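## Task

Set both blue-taped parcels on the top of the open cabinet that only arm1 can reach, and both white-taped parcels on the top of the work bench that only arm3 can reach. Each parcel must stand with the arrows on its sides pointing upward and its entire base resting on that top. The attempt fails if any of these parcels sits, unheld, on the floor or on a lower shelf. A parcel counts only if it stays put without a robot holding it. At the end, open the grippers and move the arms away.

## Robot and tools

Setup: three identical i2rt Big YAM arms, named arm1, arm2 and arm3. Each has six revolute joints, a two-finger gripper and a wrist camera. With joints 1 and 6 at zero and the hand level and pointing forward, the wrist camera sits above the hand and looks toward the fingertips. The hand reaches roughly 1.0 m from the joint1 axis. Joints move at different speeds, so the hand can sweep a wide, curved path between two postures. Two fixed room cameras, room_a and room_b, are not on any arm. Arms act independently: if one is slow or stopped, the others keep going. Loose objects can sometimes get a brief push from outside.

Frames: there is one shared scene frame with its origin on the floor and +z up. The hand point is midway between the fingertips. The hand's z axis runs along the fingers, and the fingers open and close along its y axis. The foot poses of the arms are never printed.

execute_actions: the argument actions is a list holding one action or none. An action is an object keyed by robot name ("arm1", "arm2", "arm3"), with a separate entry per arm. Each entry holds "joints", a map from joint name to an absolute target. These are not offsets. Joint names, units and ranges:
- joint1_rad: -2.879 to 2.879 rad, tolerance ±0.045. Turns the arm about its foot; positive is counter-clockwise seen from above; at 0 the arm extends the way its foot faces.
- joint2_rad: 0 to 3.141, ±0.14. Shoulder; at 0 the upper arm lies back, roughly level; increasing lifts it up and then forward.
- joint3_rad: 0 to 3.019, ±0.09. Elbow; 0 means the forearm is folded onto the upper arm; increasing opens it.
- joint4_rad: -1.692 to 1.57, ±0.055. Hand pitch; positive tips the fingers up.
- joint5_rad: -1.57 to 1.57, ±0.03. Sideways hand swing; positive is toward the arm's right.
- joint6_rad: -2.094 to 2.094, ±0.035. Hand roll; positive is clockwise seen from behind the hand.
- gripper_m: 0 to 0.093 m, ±0.003. This is the fingertip gap; grip force is about 50 to 62 N per pad, lower on some grippers.
You may name any subset of joints and arms. Everything named starts at once and may finish at different moments. Example: {"arm1": {"joints": {"gripper_m": 0.05}}, "arm3": {"joints": {"joint1_rad": 0.3}}}. The optional cameras list can contain arm1_cam_wrist, arm2_cam_wrist, arm3_cam_wrist, room_a, room_b or all. Null, omitted or ["all"] returns every camera; [] returns none. An empty actions list only reports state and images. If a key is unknown or a value is out of range, the whole call is refused and nothing moves.

Reading results: each result gives every robot's state (joint_positions), plus images listed in the order of the "pictures" line. joint_status tells how each commanded motion ended.
- "off_target": the joint stopped short and may still be pushing.
- "contact_stop": the joint gave up its target and holds where it stopped.
- "time_out": as for contact_stop, except a joint may keep pushing toward its target, or toward a clipped target within 0.375, 0.375, 0.113, 0.225, 0.075 and 0.3 rad (joints 1 to 6) of where it is; it resumes by itself if the path clears.
- "not_followed" or "joint command not followed" (often with a "cause:" line): a self- and inter-arm collision check held back that arm's joint targets. Its gripper target is still applied. The withheld targets may be retried with each later action until new ones pass.
After a reported stop, any later execute_actions, wait or finished_scene calls in the same reply are skipped. on_its_own lists what the robot is doing without a command in this call; "held at" is the held target, not the current position. A joint or arm left out of an action may still be driving toward its earlier target. To ease a push, send the joint its reported position. A very small change of target may not move the joint at all. A joint holding a load up will sag.

wait: seconds, from 0 to 10. No new command is given; it returns state and images like an empty action.

zoom_image: camera (one of the five names) and region [x0, y0, x1, y1] in pixels, with the origin at the top-left. The region can be at most 504 by 504 pixels. It zooms the latest full image from that camera. Wrist images are 616x616 fisheye; room images are 504x504.

read_manual: section "licences"; returns only licence text and moves nothing.

finished_scene: scene is the number of the scene being ended. This is final. Call it only after the parcels are resting unheld, the grippers are open and the arms have moved clear. The result reports success and gives the next task.

Cautions: a Big YAM does not stop on touch; it keeps pressing and can press hard. Two arms squeezing each other ends the run, and a hard strike may also do so; no state line reports arm-to-arm contact. The collision check ignores fingers, gripper housings and wrist cameras, and it can act too late. Long hard pushing or holding a load heats motors. A MOTOR HOT line appears from 85 °C. At 100 °C an OVER-TEMPERATURE FAULT drops that arm and its gripper until it cools, and its joint_status shows "limit_stop_at_motor_heat"; send the targets again afterward. Some heat carries into the next scene. Avoid dropping, slipping, slamming or shoving parcels, and never let a target parcel come to rest on the floor or a lower shelf. Fewer and shorter motions are better.

Each tool is called after ">>>" as name(argument=value, ...), one argument or row to a line, values as JSON.

## Session

>>> execute_actions(
  actions=[],
)

Scene clock: 0.00 s.
arm1.joint_positions: joint1_rad=+0.729 joint2_rad=+0.393 joint3_rad=+1.436 joint4_rad=-1.190 joint5_rad=+0.111 joint6_rad=-0.735 gripper_m=+0.094
arm1.joint_status: not commanded
arm1.hand: x=+0.9946 y=-0.7721 z=+1.5539 quat_wxyz=(-0.222, -0.355, -0.670, +0.613) (m; scene frame)
arm2.joint_positions: joint1_rad=+0.904 joint2_rad=+0.614 joint3_rad=+1.387 joint4_rad=-1.552 joint5_rad=+0.212 joint6_rad=+0.738 gripper_m=+0.095
arm2.joint_status: not commanded
arm2.hand: x=+0.0458 y=+0.4469 z=+1.4082 quat_wxyz=(-0.167, +0.533, -0.746, -0.363) (m; scene frame)
arm3.joint_positions: joint1_rad=-0.296 joint2_rad=+0.270 joint3_rad=+1.377 joint4_rad=-1.507 joint5_rad=-0.144 joint6_rad=+0.766 gripper_m=+0.095
arm3.joint_status: not commanded
arm3.hand: x=-1.1409 y=+0.3019 z=+1.3991 quat_wxyz=(-0.482, -0.808, -0.195, +0.275) (m; scene frame)
pictures: arm1_cam_wrist, arm2_cam_wrist, arm3_cam_wrist, room_a, room_b
Images, in order (width x height): arm1_cam_wrist 616x616, arm2_cam_wrist 616x616, arm3_cam_wrist 616x616, room_a 504x504, room_b 504x504.

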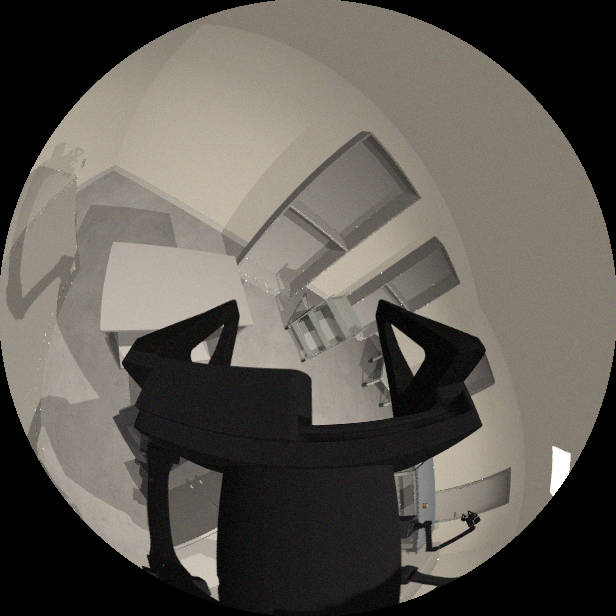

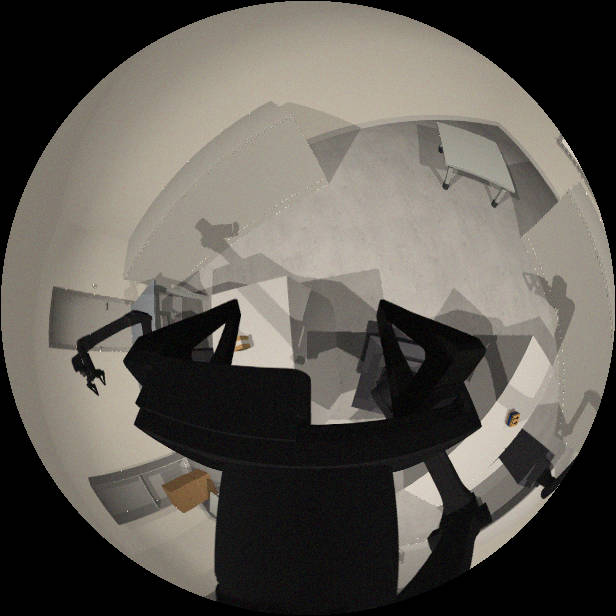

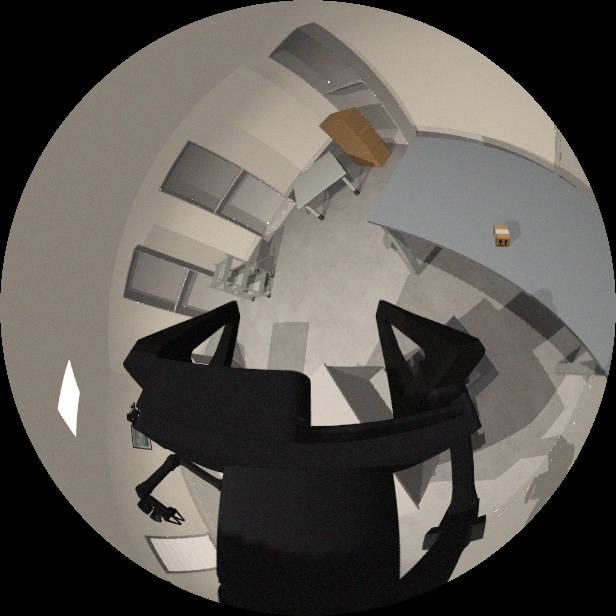

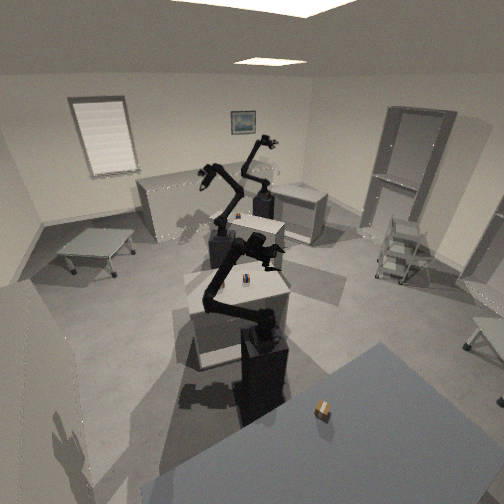

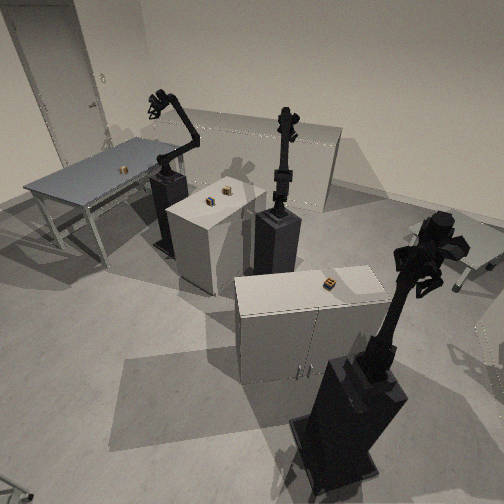

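>>> zoom_image(
  camera="room_b",
  region=[90,140,290,260],
)

>>> zoom_image(
  camera="room_a",
  region=[180,170,350,320],
)

>>> zoom_image(
  camera="room_b",
  region=[290,250,370,310],
)

>>> zoom_image(
  camera="arm3_cam_wrist",
  region=[470,210,540,260],
)

Region (90, 140, 290, 260) of room_b's 504x504 image, scaled by 2.520, with more detail than that image has; it fills the top 302 rows of this view, and the rest is white.

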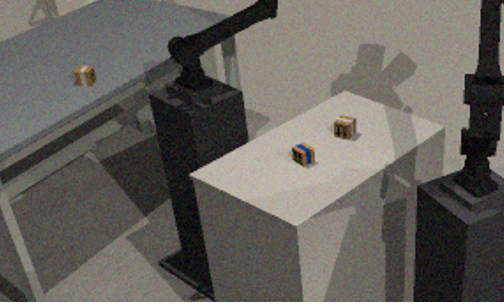

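Region (180, 170, 350, 320) of room_a's 504x504 image, scaled by 2.965, with more detail than that image has; it fills the top 445 rows of this view, and the rest is white.

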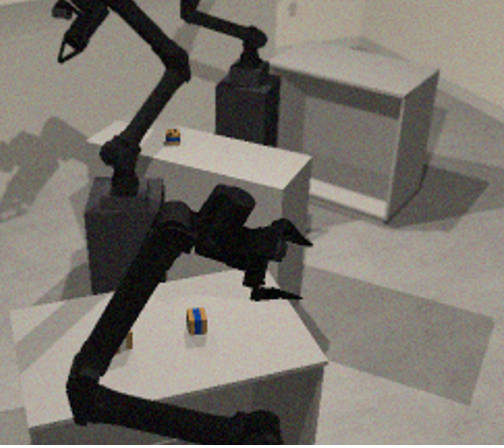

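Region (290, 250, 370, 310) of room_b's 504x504 image, scaled by 6.300, with more detail than that image has; it fills the top 378 rows of this view, and the rest is white.

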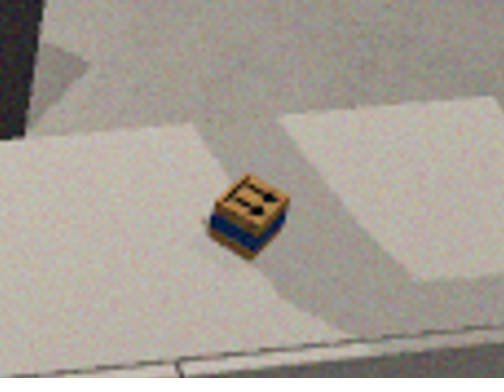

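Region (470, 210, 540, 260) of arm3_cam_wrist's 616x616 image, scaled by 7.200, with more detail than that image has; it fills the top 360 rows of this view, and the rest is white.

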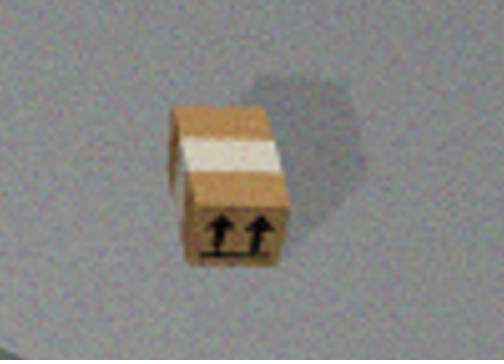

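>>> execute_actions(
  actions=[
    {"arm1":{"joints":{"joint1_rad":-1.95,"joint2_rad":1.2,"joint3_rad":1.2,"joint4_rad":-1.3,"joint5_rad":0,"joint6_rad":0}},"arm2":{"joints":{"joint1_rad":2.0,"joint2_rad":1.2,"joint3_rad":1.2,"joint4_rad":-1.3,"joint5_rad":0,"joint6_rad":0}},"arm3":{"joints":{"joint1_rad":1.6,"joint2_rad":1.2,"joint3_rad":1.2,"joint4_rad":-1.3,"joint5_rad":0,"joint6_rad":0}}},
  ],
)

Scene clock: 3.80 s.
arm1.joint_positions: joint1_rad=-1.951 joint2_rad=+1.219 joint3_rad=+1.181 joint4_rad=-1.287 joint5_rad=+0.000 joint6_rad=-0.008 gripper_m=+0.094
arm1.joint_status: all done
arm1.hand: x=+0.8579 y=-0.2787 z=+1.1774 quat_wxyz=(+0.072, -0.839, +0.531, +0.097) (m; scene frame)
arm2.joint_positions: joint1_rad=+2.001 joint2_rad=+1.209 joint3_rad=+1.179 joint4_rad=-1.309 joint5_rad=+0.000 joint6_rad=+0.009 gripper_m=+0.095
arm2.joint_status: all done
arm2.hand: x=-0.2805 y=+0.2513 z=+1.1603 quat_wxyz=(-0.003, +0.994, +0.006, -0.111) (m; scene frame)
arm3.joint_positions: joint1_rad=+1.600 joint2_rad=+1.218 joint3_rad=+1.193 joint4_rad=-1.312 joint5_rad=+0.000 joint6_rad=+0.009 gripper_m=+0.095
arm3.joint_status: all done
arm3.hand: x=-0.7450 y=+0.3337 z=+1.1118 quat_wxyz=(-0.111, -0.058, -0.992, +0.005) (m; scene frame)
pictures: arm1_cam_wrist, arm2_cam_wrist, arm3_cam_wrist, room_a, room_b
Images, in order (width x height): arm1_cam_wrist 616x616, arm2_cam_wrist 616x616, arm3_cam_wrist 616x616, room_a 504x504, room_b 504x504.

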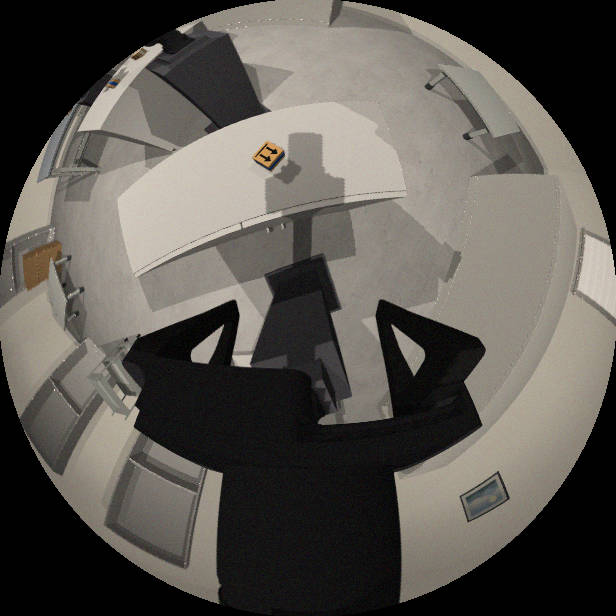

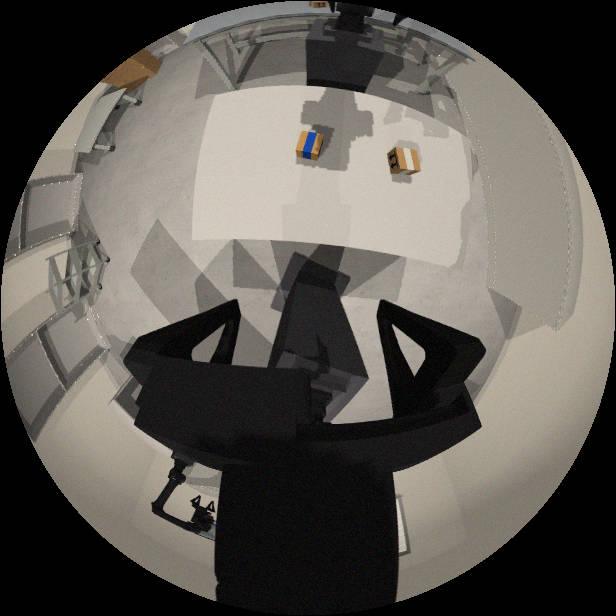

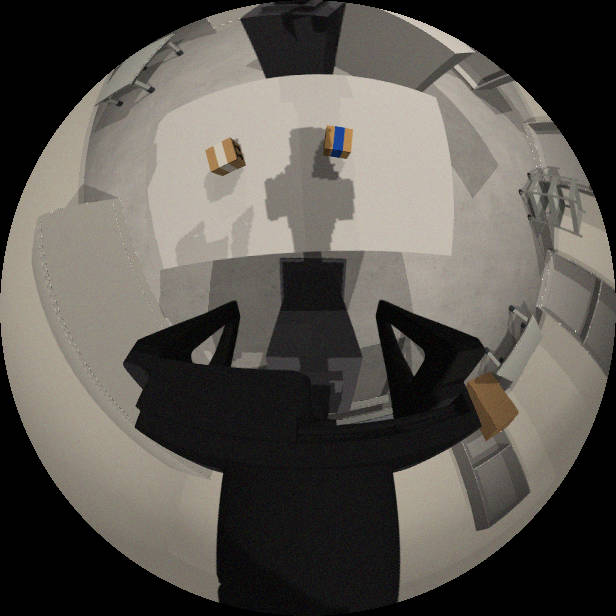

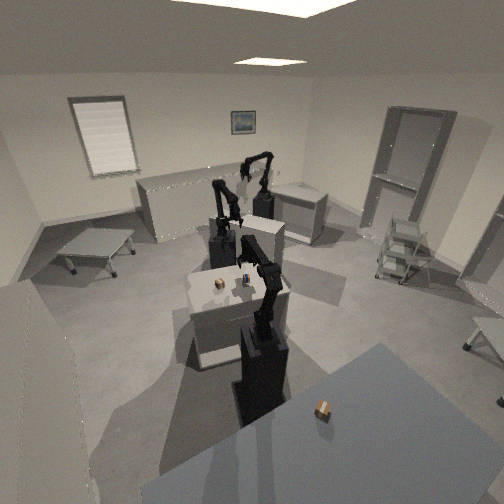

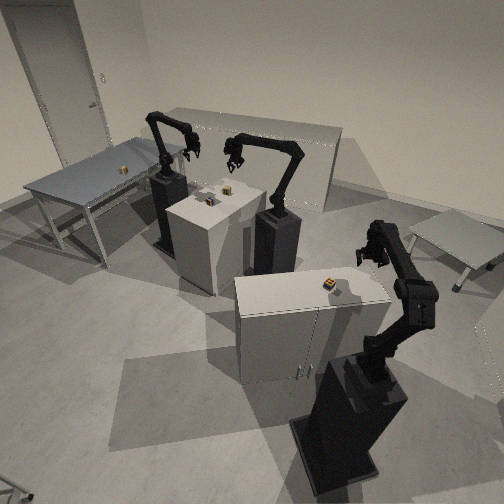

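>>> zoom_image(
  camera="arm2_cam_wrist",
  region=[280,110,440,200],
)

>>> zoom_image(
  camera="arm1_cam_wrist",
  region=[230,120,310,190],
)

>>> zoom_image(
  camera="room_b",
  region=[190,175,250,215],
)

Region (280, 110, 440, 200) of arm2_cam_wrist's 616x616 image, scaled by 3.150, with more detail than that image has; it fills the top 284 rows of this view, and the rest is white.

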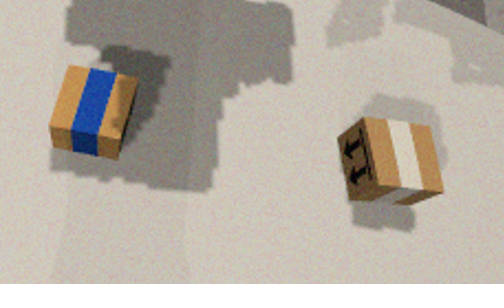

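Region (230, 120, 310, 190) of arm1_cam_wrist's 616x616 image, scaled by 6.300, with more detail than that image has; it fills the top 441 rows of this view, and the rest is white.

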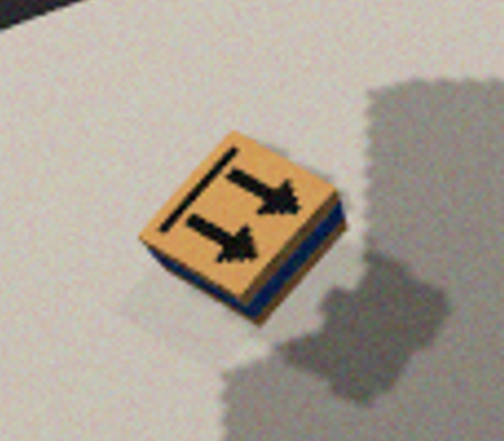

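Region (190, 175, 250, 215) of room_b's 504x504 image, scaled by 8.400, with more detail than that image has.

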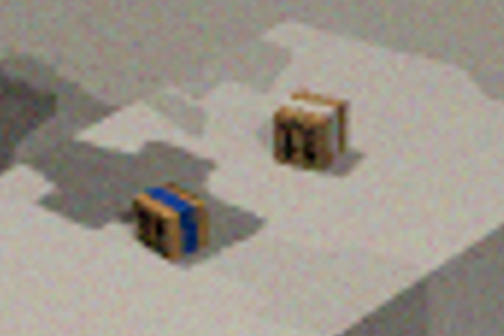

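>>> execute_actions(
  actions=[
    {"arm1":{"joints":{"joint1_rad":-1.83,"joint2_rad":2.0,"joint3_rad":1.79,"joint4_rad":-1.34}},"arm2":{"joints":{"joint1_rad":2.01,"joint2_rad":1.94,"joint3_rad":1.72,"joint4_rad":-1.33}},"arm3":{"joints":{"joint1_rad":2.15,"joint2_rad":1.4,"joint3_rad":1.1,"joint4_rad":-0.8}}},
  ],
)

>>> zoom_image(
  camera="room_b",
  region=[170,150,270,230],
)

Scene clock: 7.50 s.
arm1.joint_positions: joint1_rad=-1.825 joint2_rad=+2.029 joint3_rad=+1.738 joint4_rad=-1.335 joint5_rad=+0.000 joint6_rad=-0.007 gripper_m=+0.094
arm1.joint_status: all done
arm1.hand: x=+0.7075 y=-0.1271 z=+1.0040 quat_wxyz=(-0.008, -0.876, +0.481, -0.030) (m; scene frame)
arm2.joint_positions: joint1_rad=+2.002 joint2_rad=+1.955 joint3_rad=+1.672 joint4_rad=-1.325 joint5_rad=+0.000 joint6_rad=+0.009 gripper_m=+0.095
arm2.joint_status: all done
arm2.hand: x=-0.4741 y=+0.2485 z=+1.0046 quat_wxyz=(-0.005, +1.000, +0.006, +0.023) (m; scene frame)
arm3.joint_positions: joint1_rad=+2.155 joint2_rad=+1.420 joint3_rad=+1.092 joint4_rad=-0.823 joint5_rad=+0.000 joint6_rad=+0.008 gripper_m=+0.095
arm3.joint_status: all done
arm3.hand: x=-0.6920 y=+0.5902 z=+1.0185 quat_wxyz=(-0.198, +0.213, -0.956, -0.049) (m; scene frame)
pictures: arm1_cam_wrist, arm2_cam_wrist, arm3_cam_wrist, room_a, room_b
Images, in order (width x height): arm1_cam_wrist 616x616, arm2_cam_wrist 616x616, arm3_cam_wrist 616x616, room_a 504x504, room_b 504x504.

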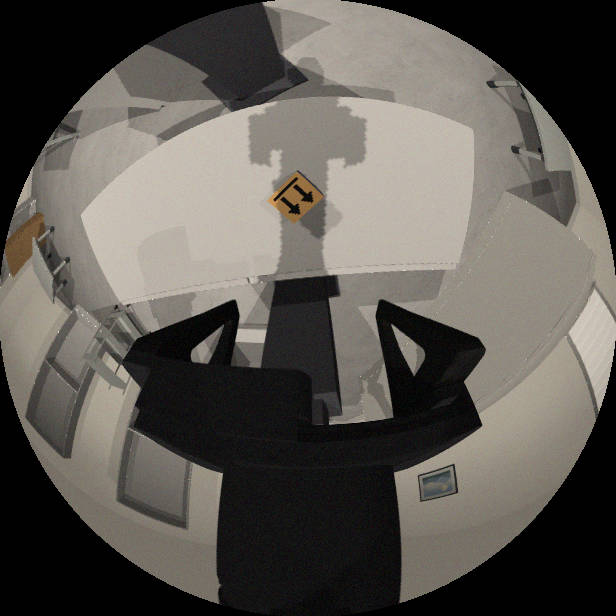

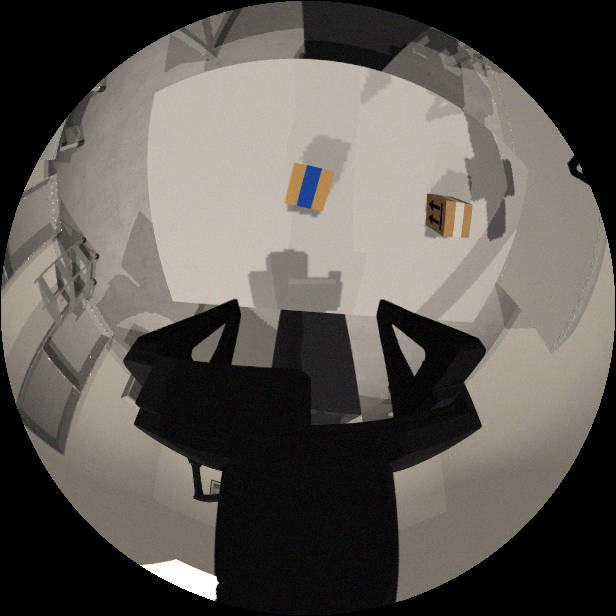

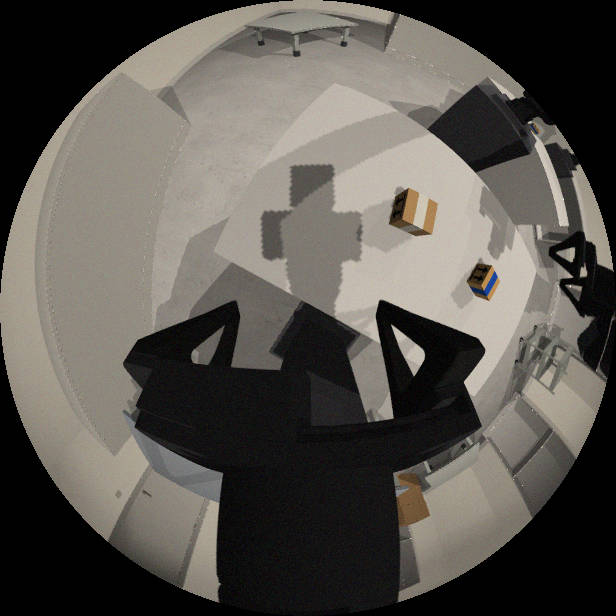

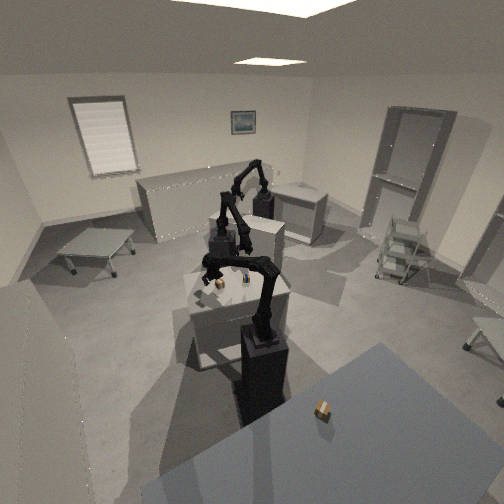

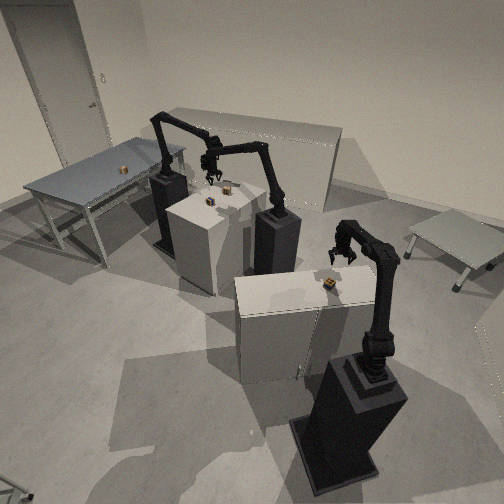

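Region (170, 150, 270, 230) of room_b's 504x504 image, scaled by 5.040, with more detail than that image has; it fills the top 403 rows of this view, and the rest is white.

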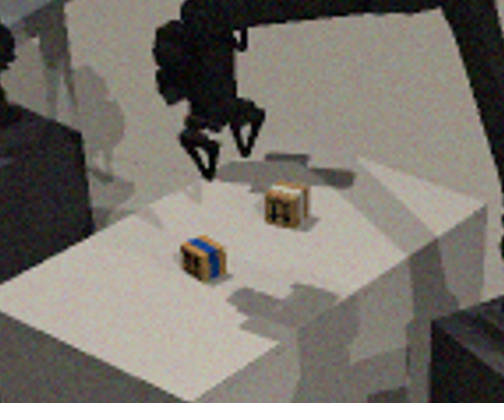

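>>> zoom_image(
  camera="arm3_cam_wrist",
  region=[380,170,520,310],
)

Region (380, 170, 520, 310) of arm3_cam_wrist's 616x616 image, scaled by 3.600, with more detail than that image has.

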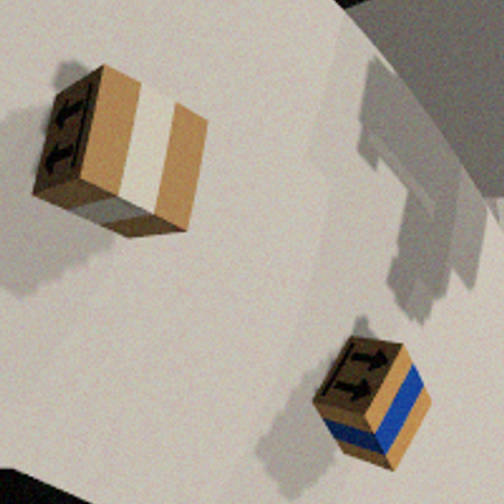

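>>> execute_actions(
  actions=[
    {"arm1":{"joints":{"joint1_rad":-1.80,"joint2_rad":2.12,"joint3_rad":1.78,"joint4_rad":-1.154,"joint6_rad":2.09}},"arm2":{"joints":{"joint1_rad":2.0,"joint2_rad":2.10,"joint3_rad":1.766,"joint4_rad":-1.172,"joint6_rad":0.25}}},
  ],
  cameras=["arm1_cam_wrist","arm2_cam_wrist","arm3_cam_wrist","room_b"],
)

Scene clock: 10.80 s.
arm1.joint_positions: joint1_rad=-1.802 joint2_rad=+2.135 joint3_rad=+1.740 joint4_rad=-1.168 joint5_rad=+0.000 joint6_rad=+2.081 gripper_m=+0.094
arm1.joint_status: all done
arm1.hand: x=+0.6787 y=-0.1063 z=+0.9399 quat_wxyz=(+0.006, -0.036, +0.999, +0.005) (m; scene frame)
arm2.joint_positions: joint1_rad=+2.002 joint2_rad=+2.120 joint3_rad=+1.738 joint4_rad=-1.186 joint5_rad=+0.000 joint6_rad=+0.241 gripper_m=+0.095
arm2.joint_status: all done
arm2.hand: x=-0.5218 y=+0.2483 z=+0.9303 quat_wxyz=(-0.005, +0.994, -0.110, +0.002) (m; scene frame)
arm3.joint_positions: joint1_rad=+2.155 joint2_rad=+1.420 joint3_rad=+1.092 joint4_rad=-0.823 joint5_rad=+0.000 joint6_rad=+0.008 gripper_m=+0.095
arm3.joint_status: not commanded
arm3.hand: x=-0.6920 y=+0.5902 z=+1.0185 quat_wxyz=(-0.198, +0.213, -0.956, -0.049) (m; scene frame)
pictures: arm1_cam_wrist, arm2_cam_wrist, arm3_cam_wrist, room_b
Images, in order (width x height): arm1_cam_wrist 616x616, arm2_cam_wrist 616x616, arm3_cam_wrist 616x616, room_b 504x504.

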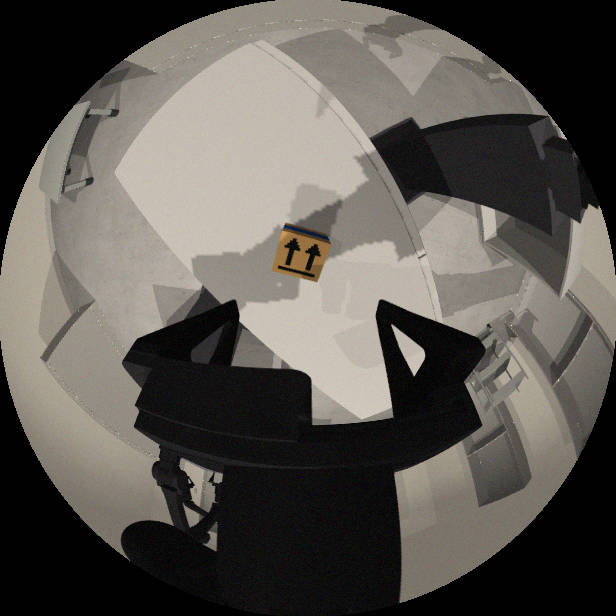

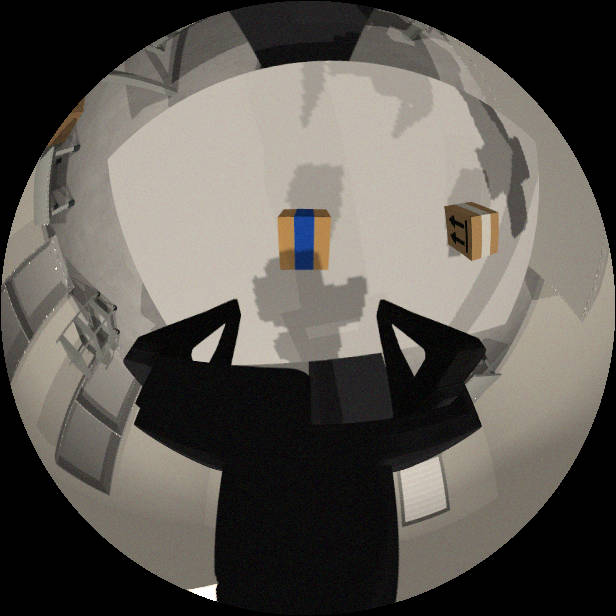

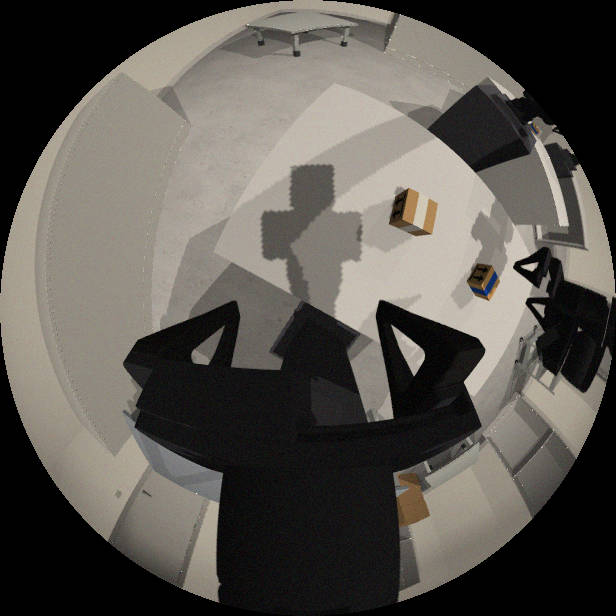

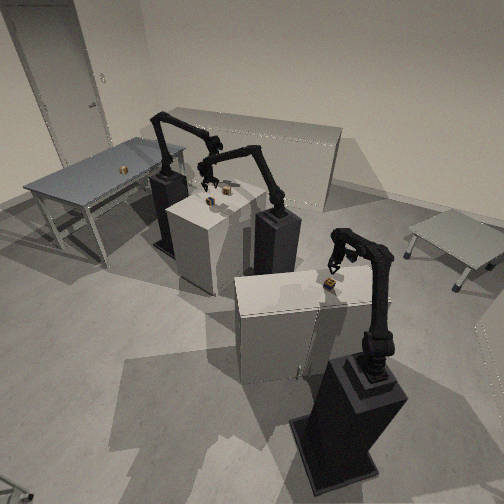

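>>> execute_actions(
  actions=[
    {"arm1":{"joints":{"joint2_rad":2.235,"joint3_rad":1.71,"joint4_rad":-0.975}},"arm2":{"joints":{"joint1_rad":2.012,"joint2_rad":2.21,"joint3_rad":1.69,"joint4_rad":-0.98}}},
  ],
  cameras=["arm1_cam_wrist","arm2_cam_wrist","arm3_cam_wrist","room_b"],
)

>>> zoom_image(
  camera="room_b",
  region=[180,160,380,310],
)

Scene clock: 12.30 s.
arm1.joint_positions: joint1_rad=-1.802 joint2_rad=+2.254 joint3_rad=+1.694 joint4_rad=-0.989 joint5_rad=+0.000 joint6_rad=+2.082 gripper_m=+0.094
arm1.joint_status: all done
arm1.hand: x=+0.6765 y=-0.1004 z=+0.8514 quat_wxyz=(+0.002, -0.035, +0.999, +0.011) (m; scene frame)
arm2.joint_positions: joint1_rad=+2.005 joint2_rad=+2.231 joint3_rad=+1.672 joint4_rad=-0.993 joint5_rad=+0.000 joint6_rad=+0.241 gripper_m=+0.095
arm2.joint_status: all done
arm2.hand: x=-0.5242 y=+0.2469 z=+0.8400 quat_wxyz=(-0.004, +0.994, -0.109, -0.005) (m; scene frame)
arm3.joint_positions: joint1_rad=+2.155 joint2_rad=+1.420 joint3_rad=+1.092 joint4_rad=-0.823 joint5_rad=+0.000 joint6_rad=+0.008 gripper_m=+0.095
arm3.joint_status: not commanded
arm3.hand: x=-0.6920 y=+0.5902 z=+1.0185 quat_wxyz=(-0.198, +0.213, -0.956, -0.049) (m; scene frame)
pictures: arm1_cam_wrist, arm2_cam_wrist, arm3_cam_wrist, room_b
Images, in order (width x height): arm1_cam_wrist 616x616, arm2_cam_wrist 616x616, arm3_cam_wrist 616x616, room_b 504x504.

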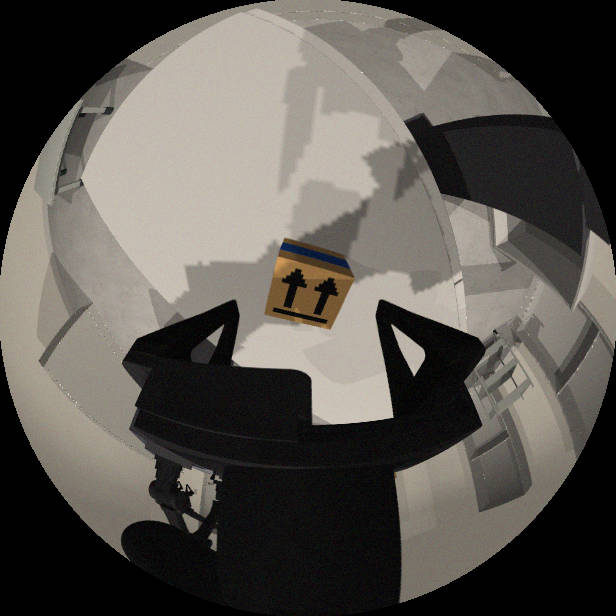

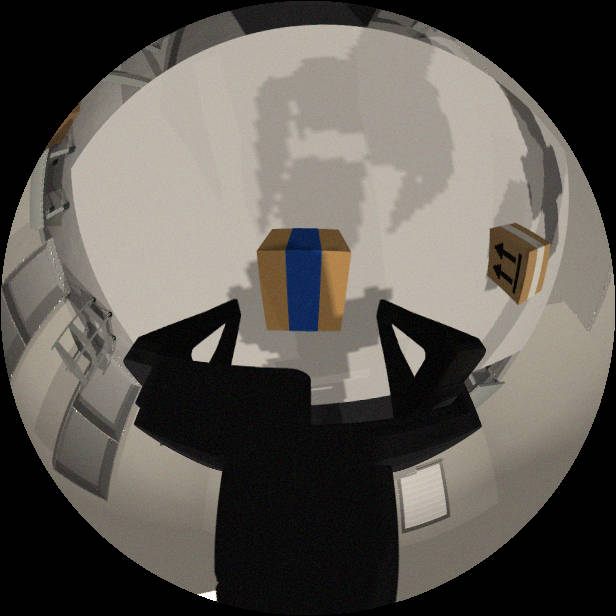

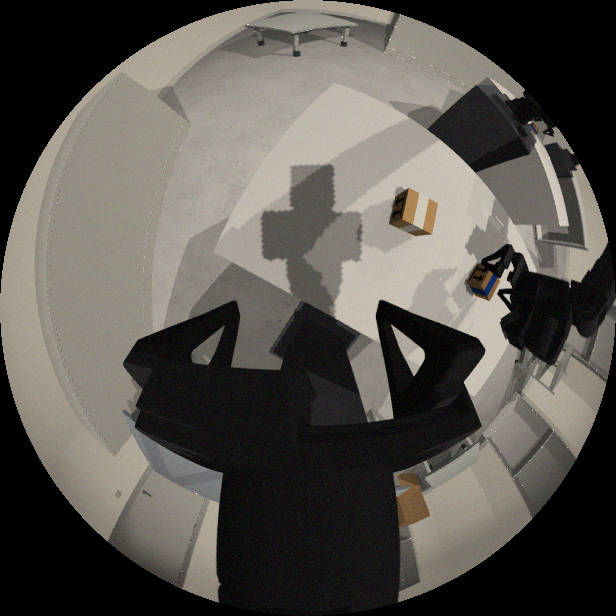

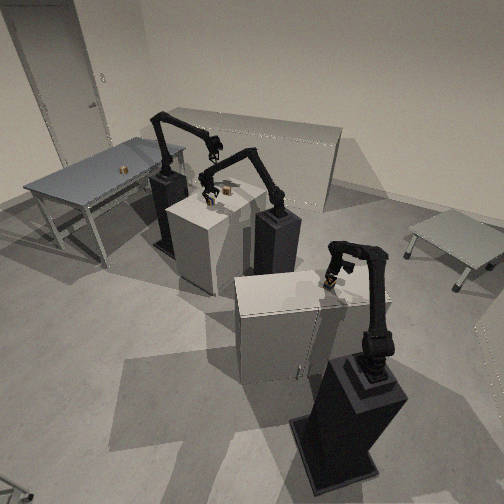

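Region (180, 160, 380, 310) of room_b's 504x504 image, scaled by 2.520, with more detail than that image has; it fills the top 378 rows of this view, and the rest is white.

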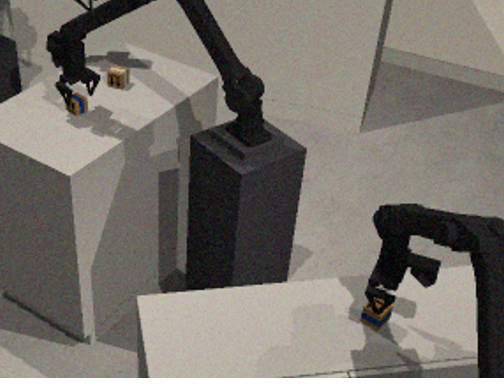

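>>> execute_actions(
  actions=[
    {"arm1":{"joints":{"joint1_rad":-1.815,"joint2_rad":2.295,"joint3_rad":1.665,"joint4_rad":-0.885}},"arm2":{"joints":{"joint2_rad":2.258,"joint3_rad":1.67,"joint4_rad":-0.915}}},
  ],
  cameras=["arm1_cam_wrist","arm2_cam_wrist"],
)

>>> execute_actions(
  actions=[
    {"arm1":{"joints":{"gripper_m":0.03}},"arm2":{"joints":{"gripper_m":0.03}}},
  ],
  cameras=["arm1_cam_wrist","arm2_cam_wrist"],
)

Scene clock: 15.03 s.
arm1.joint_positions: joint1_rad=-1.807 joint2_rad=+2.294 joint3_rad=+1.658 joint4_rad=-0.899 joint5_rad=+0.000 joint6_rad=+2.082 gripper_m=+0.094
arm1.joint_status: all done
arm1.hand: x=+0.6816 y=-0.1015 z=+0.8152 quat_wxyz=(-0.001, -0.033, +0.999, +0.017) (m; scene frame)
arm2.joint_positions: joint1_rad=+2.005 joint2_rad=+2.256 joint3_rad=+1.664 joint4_rad=-0.929 joint5_rad=+0.000 joint6_rad=+0.241 gripper_m=+0.095
arm2.joint_status: all done
arm2.hand: x=-0.5313 y=+0.2469 z=+0.8224 quat_wxyz=(-0.002, +0.994, -0.109, -0.021) (m; scene frame)
arm3.joint_positions: joint1_rad=+2.155 joint2_rad=+1.420 joint3_rad=+1.092 joint4_rad=-0.823 joint5_rad=+0.000 joint6_rad=+0.008 gripper_m=+0.095
arm3.joint_status: not commanded
arm3.hand: x=-0.6920 y=+0.5902 z=+1.0185 quat_wxyz=(-0.198, +0.213, -0.956, -0.049) (m; scene frame)
pictures: arm1_cam_wrist, arm2_cam_wrist
Images, in order (width x height): arm1_cam_wrist 616x616, arm2_cam_wrist 616x616.

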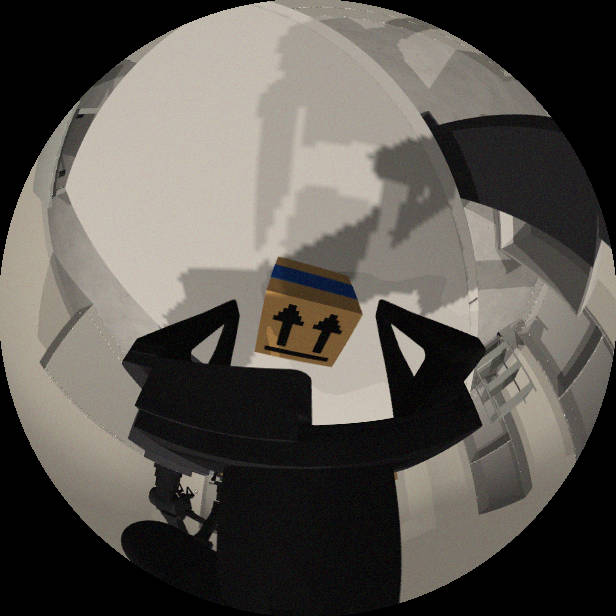

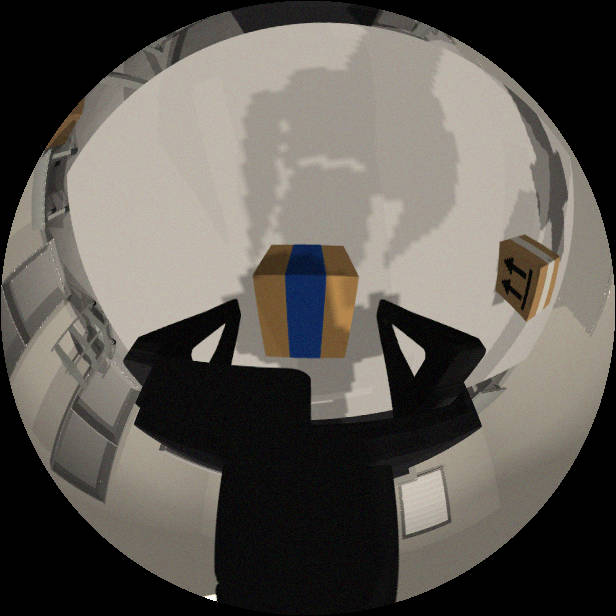

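Scene clock: 15.67 s.
arm1.joint_positions: joint1_rad=-1.807 joint2_rad=+2.294 joint3_rad=+1.658 joint4_rad=-0.898 joint5_rad=-0.001 joint6_rad=+2.082 gripper_m=+0.056
arm1.joint_status: gripper_m off_target (ended at +0.056, target +0.030)
arm1.hand: x=+0.6814 y=-0.1014 z=+0.8152 quat_wxyz=(-0.002, -0.033, +0.999, +0.017) (m; scene frame)
arm2.joint_positions: joint1_rad=+2.005 joint2_rad=+2.256 joint3_rad=+1.664 joint4_rad=-0.929 joint5_rad=+0.000 joint6_rad=+0.242 gripper_m=+0.049
arm2.joint_status: gripper_m off_target (ended at +0.049, target +0.030)
arm2.hand: x=-0.5315 y=+0.2470 z=+0.8224 quat_wxyz=(-0.002, +0.994, -0.109, -0.021) (m; scene frame)
arm3.joint_positions: joint1_rad=+2.155 joint2_rad=+1.420 joint3_rad=+1.092 joint4_rad=-0.823 joint5_rad=+0.000 joint6_rad=+0.008 gripper_m=+0.095
arm3.joint_status: not commanded
arm3.hand: x=-0.6920 y=+0.5902 z=+1.0185 quat_wxyz=(-0.198, +0.213, -0.956, -0.049) (m; scene frame)
pictures: arm1_cam_wrist, arm2_cam_wrist
Images, in order (width x height): arm1_cam_wrist 616x616, arm2_cam_wrist 616x616.

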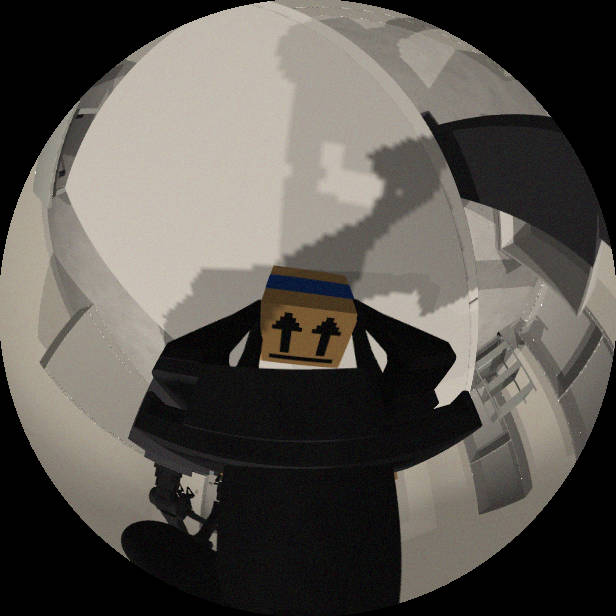

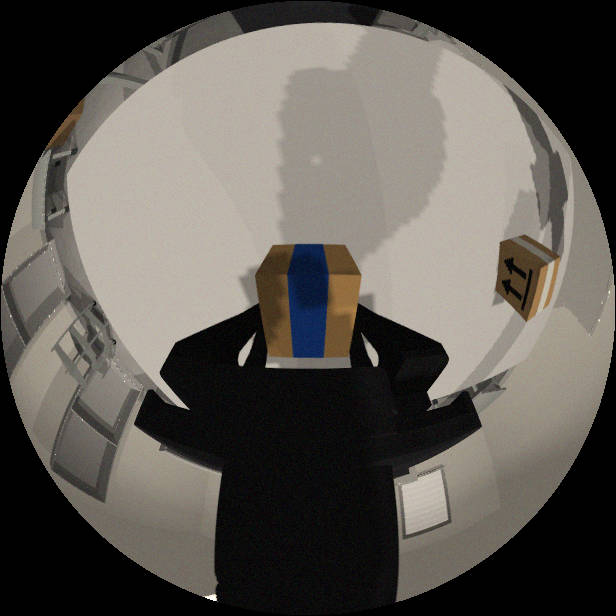

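>>> execute_actions(
  actions=[
    {"arm1":{"joints":{"gripper_m":0.075,"joint1_rad":-1.79,"joint2_rad":2.315}},"arm2":{"joints":{"joint2_rad":1.9,"joint4_rad":-1.25}}},
  ],
  cameras=[],
)

>>> execute_actions(
  actions=[
    {"arm1":{"joints":{"gripper_m":0.02}},"arm2":{"joints":{"joint2_rad":1.5,"joint3_rad":1.3,"joint1_rad":0.6}},"arm3":{"joints":{"joint1_rad":1.86,"joint2_rad":1.6,"joint3_rad":1.3,"joint4_rad":-1.2,"joint6_rad":0.15}}},
  ],
  cameras=["arm1_cam_wrist","arm2_cam_wrist","arm3_cam_wrist"],
)

Scene clock: 17.63 s.
arm1.joint_positions: joint1_rad=-1.795 joint2_rad=+2.303 joint3_rad=+1.658 joint4_rad=-0.898 joint5_rad=-0.001 joint6_rad=+2.082 gripper_m=+0.075
arm1.joint_status: all done
arm1.hand: x=+0.6761 y=-0.1073 z=+0.8099 quat_wxyz=(+0.001, -0.039, +0.999, +0.013) (m; scene frame)
arm2.joint_positions: joint1_rad=+2.005 joint2_rad=+1.914 joint3_rad=+1.653 joint4_rad=-1.238 joint5_rad=+0.000 joint6_rad=+0.242 gripper_m=+0.049
arm2.joint_status: all done
arm2.hand: x=-0.4896 y=+0.2461 z=+1.0210 quat_wxyz=(-0.001, +0.994, -0.109, -0.032) (m; scene frame)
arm3.joint_positions: joint1_rad=+2.155 joint2_rad=+1.420 joint3_rad=+1.092 joint4_rad=-0.823 joint5_rad=+0.000 joint6_rad=+0.008 gripper_m=+0.095
arm3.joint_status: not commanded
arm3.hand: x=-0.6920 y=+0.5902 z=+1.0185 quat_wxyz=(-0.198, +0.213, -0.956, -0.049) (m; scene frame)
pictures: none
No camera images: the call's "cameras" was empty. Leave "cameras" out to get every camera's image.

Scene clock: 19.33 s.
arm1.joint_positions: joint1_rad=-1.795 joint2_rad=+2.303 joint3_rad=+1.658 joint4_rad=-0.898 joint5_rad=-0.001 joint6_rad=+2.082 gripper_m=+0.056
arm1.joint_status: gripper_m off_target (ended at +0.056, target +0.020)
arm1.hand: x=+0.6761 y=-0.1073 z=+0.8099 quat_wxyz=(+0.000, -0.039, +0.999, +0.013) (m; scene frame)
arm2.joint_positions: joint1_rad=+0.593 joint2_rad=+1.505 joint3_rad=+1.292 joint4_rad=-1.239 joint5_rad=+0.001 joint6_rad=+0.243 gripper_m=+0.049
arm2.joint_status: all done
arm2.hand: x=+0.0250 y=+0.7187 z=+1.0976 quat_wxyz=(-0.039, +0.685, -0.726, -0.050) (m; scene frame)
arm3.joint_positions: joint1_rad=+1.852 joint2_rad=+1.613 joint3_rad=+1.250 joint4_rad=-1.184 joint5_rad=+0.000 joint6_rad=+0.140 gripper_m=+0.095
arm3.joint_status: all done
arm3.hand: x=-0.6742 y=+0.4440 z=+0.9750 quat_wxyz=(-0.006, +0.002, -1.000, -0.002) (m; scene frame)
pictures: arm1_cam_wrist, arm2_cam_wrist, arm3_cam_wrist
Images, in order (width x height): arm1_cam_wrist 616x616, arm2_cam_wrist 616x616, arm3_cam_wrist 616x616.

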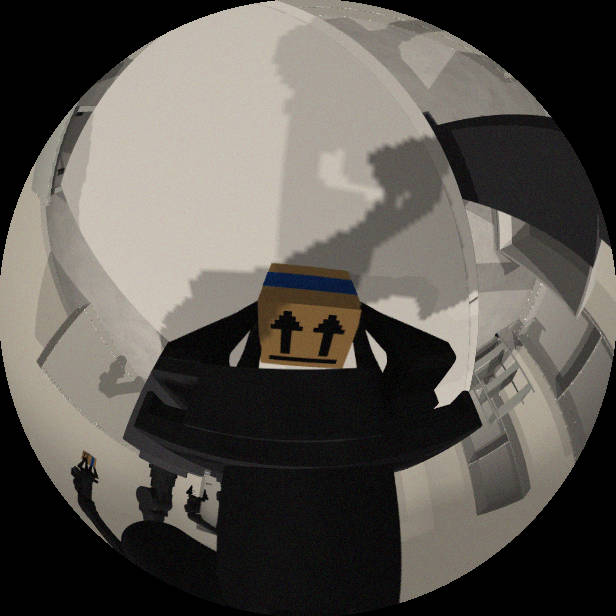

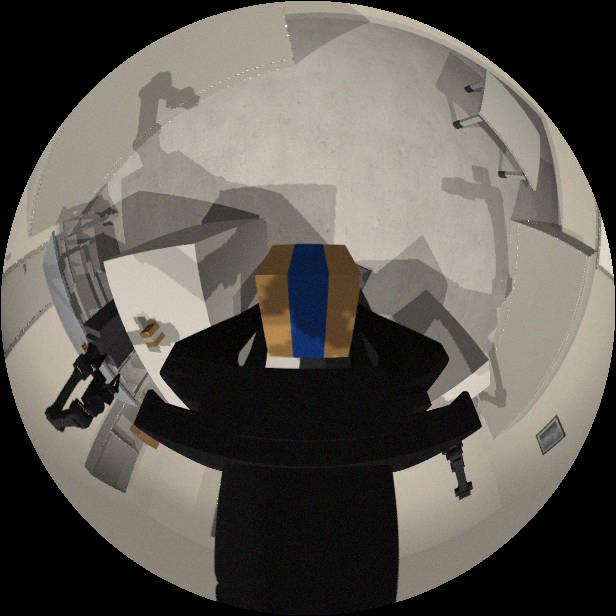

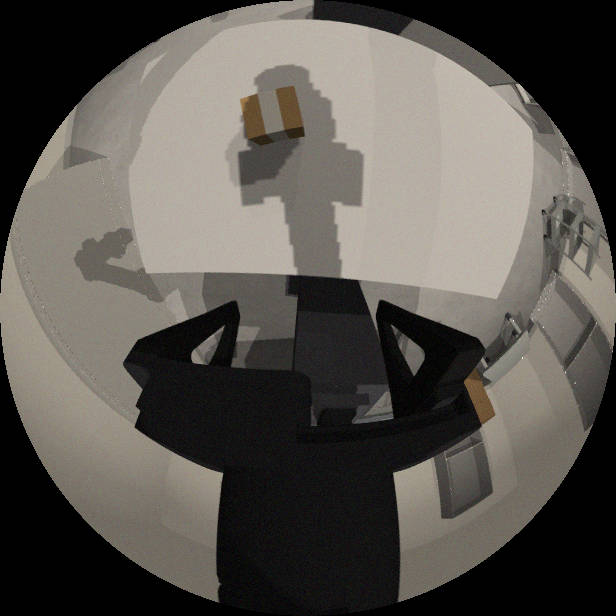

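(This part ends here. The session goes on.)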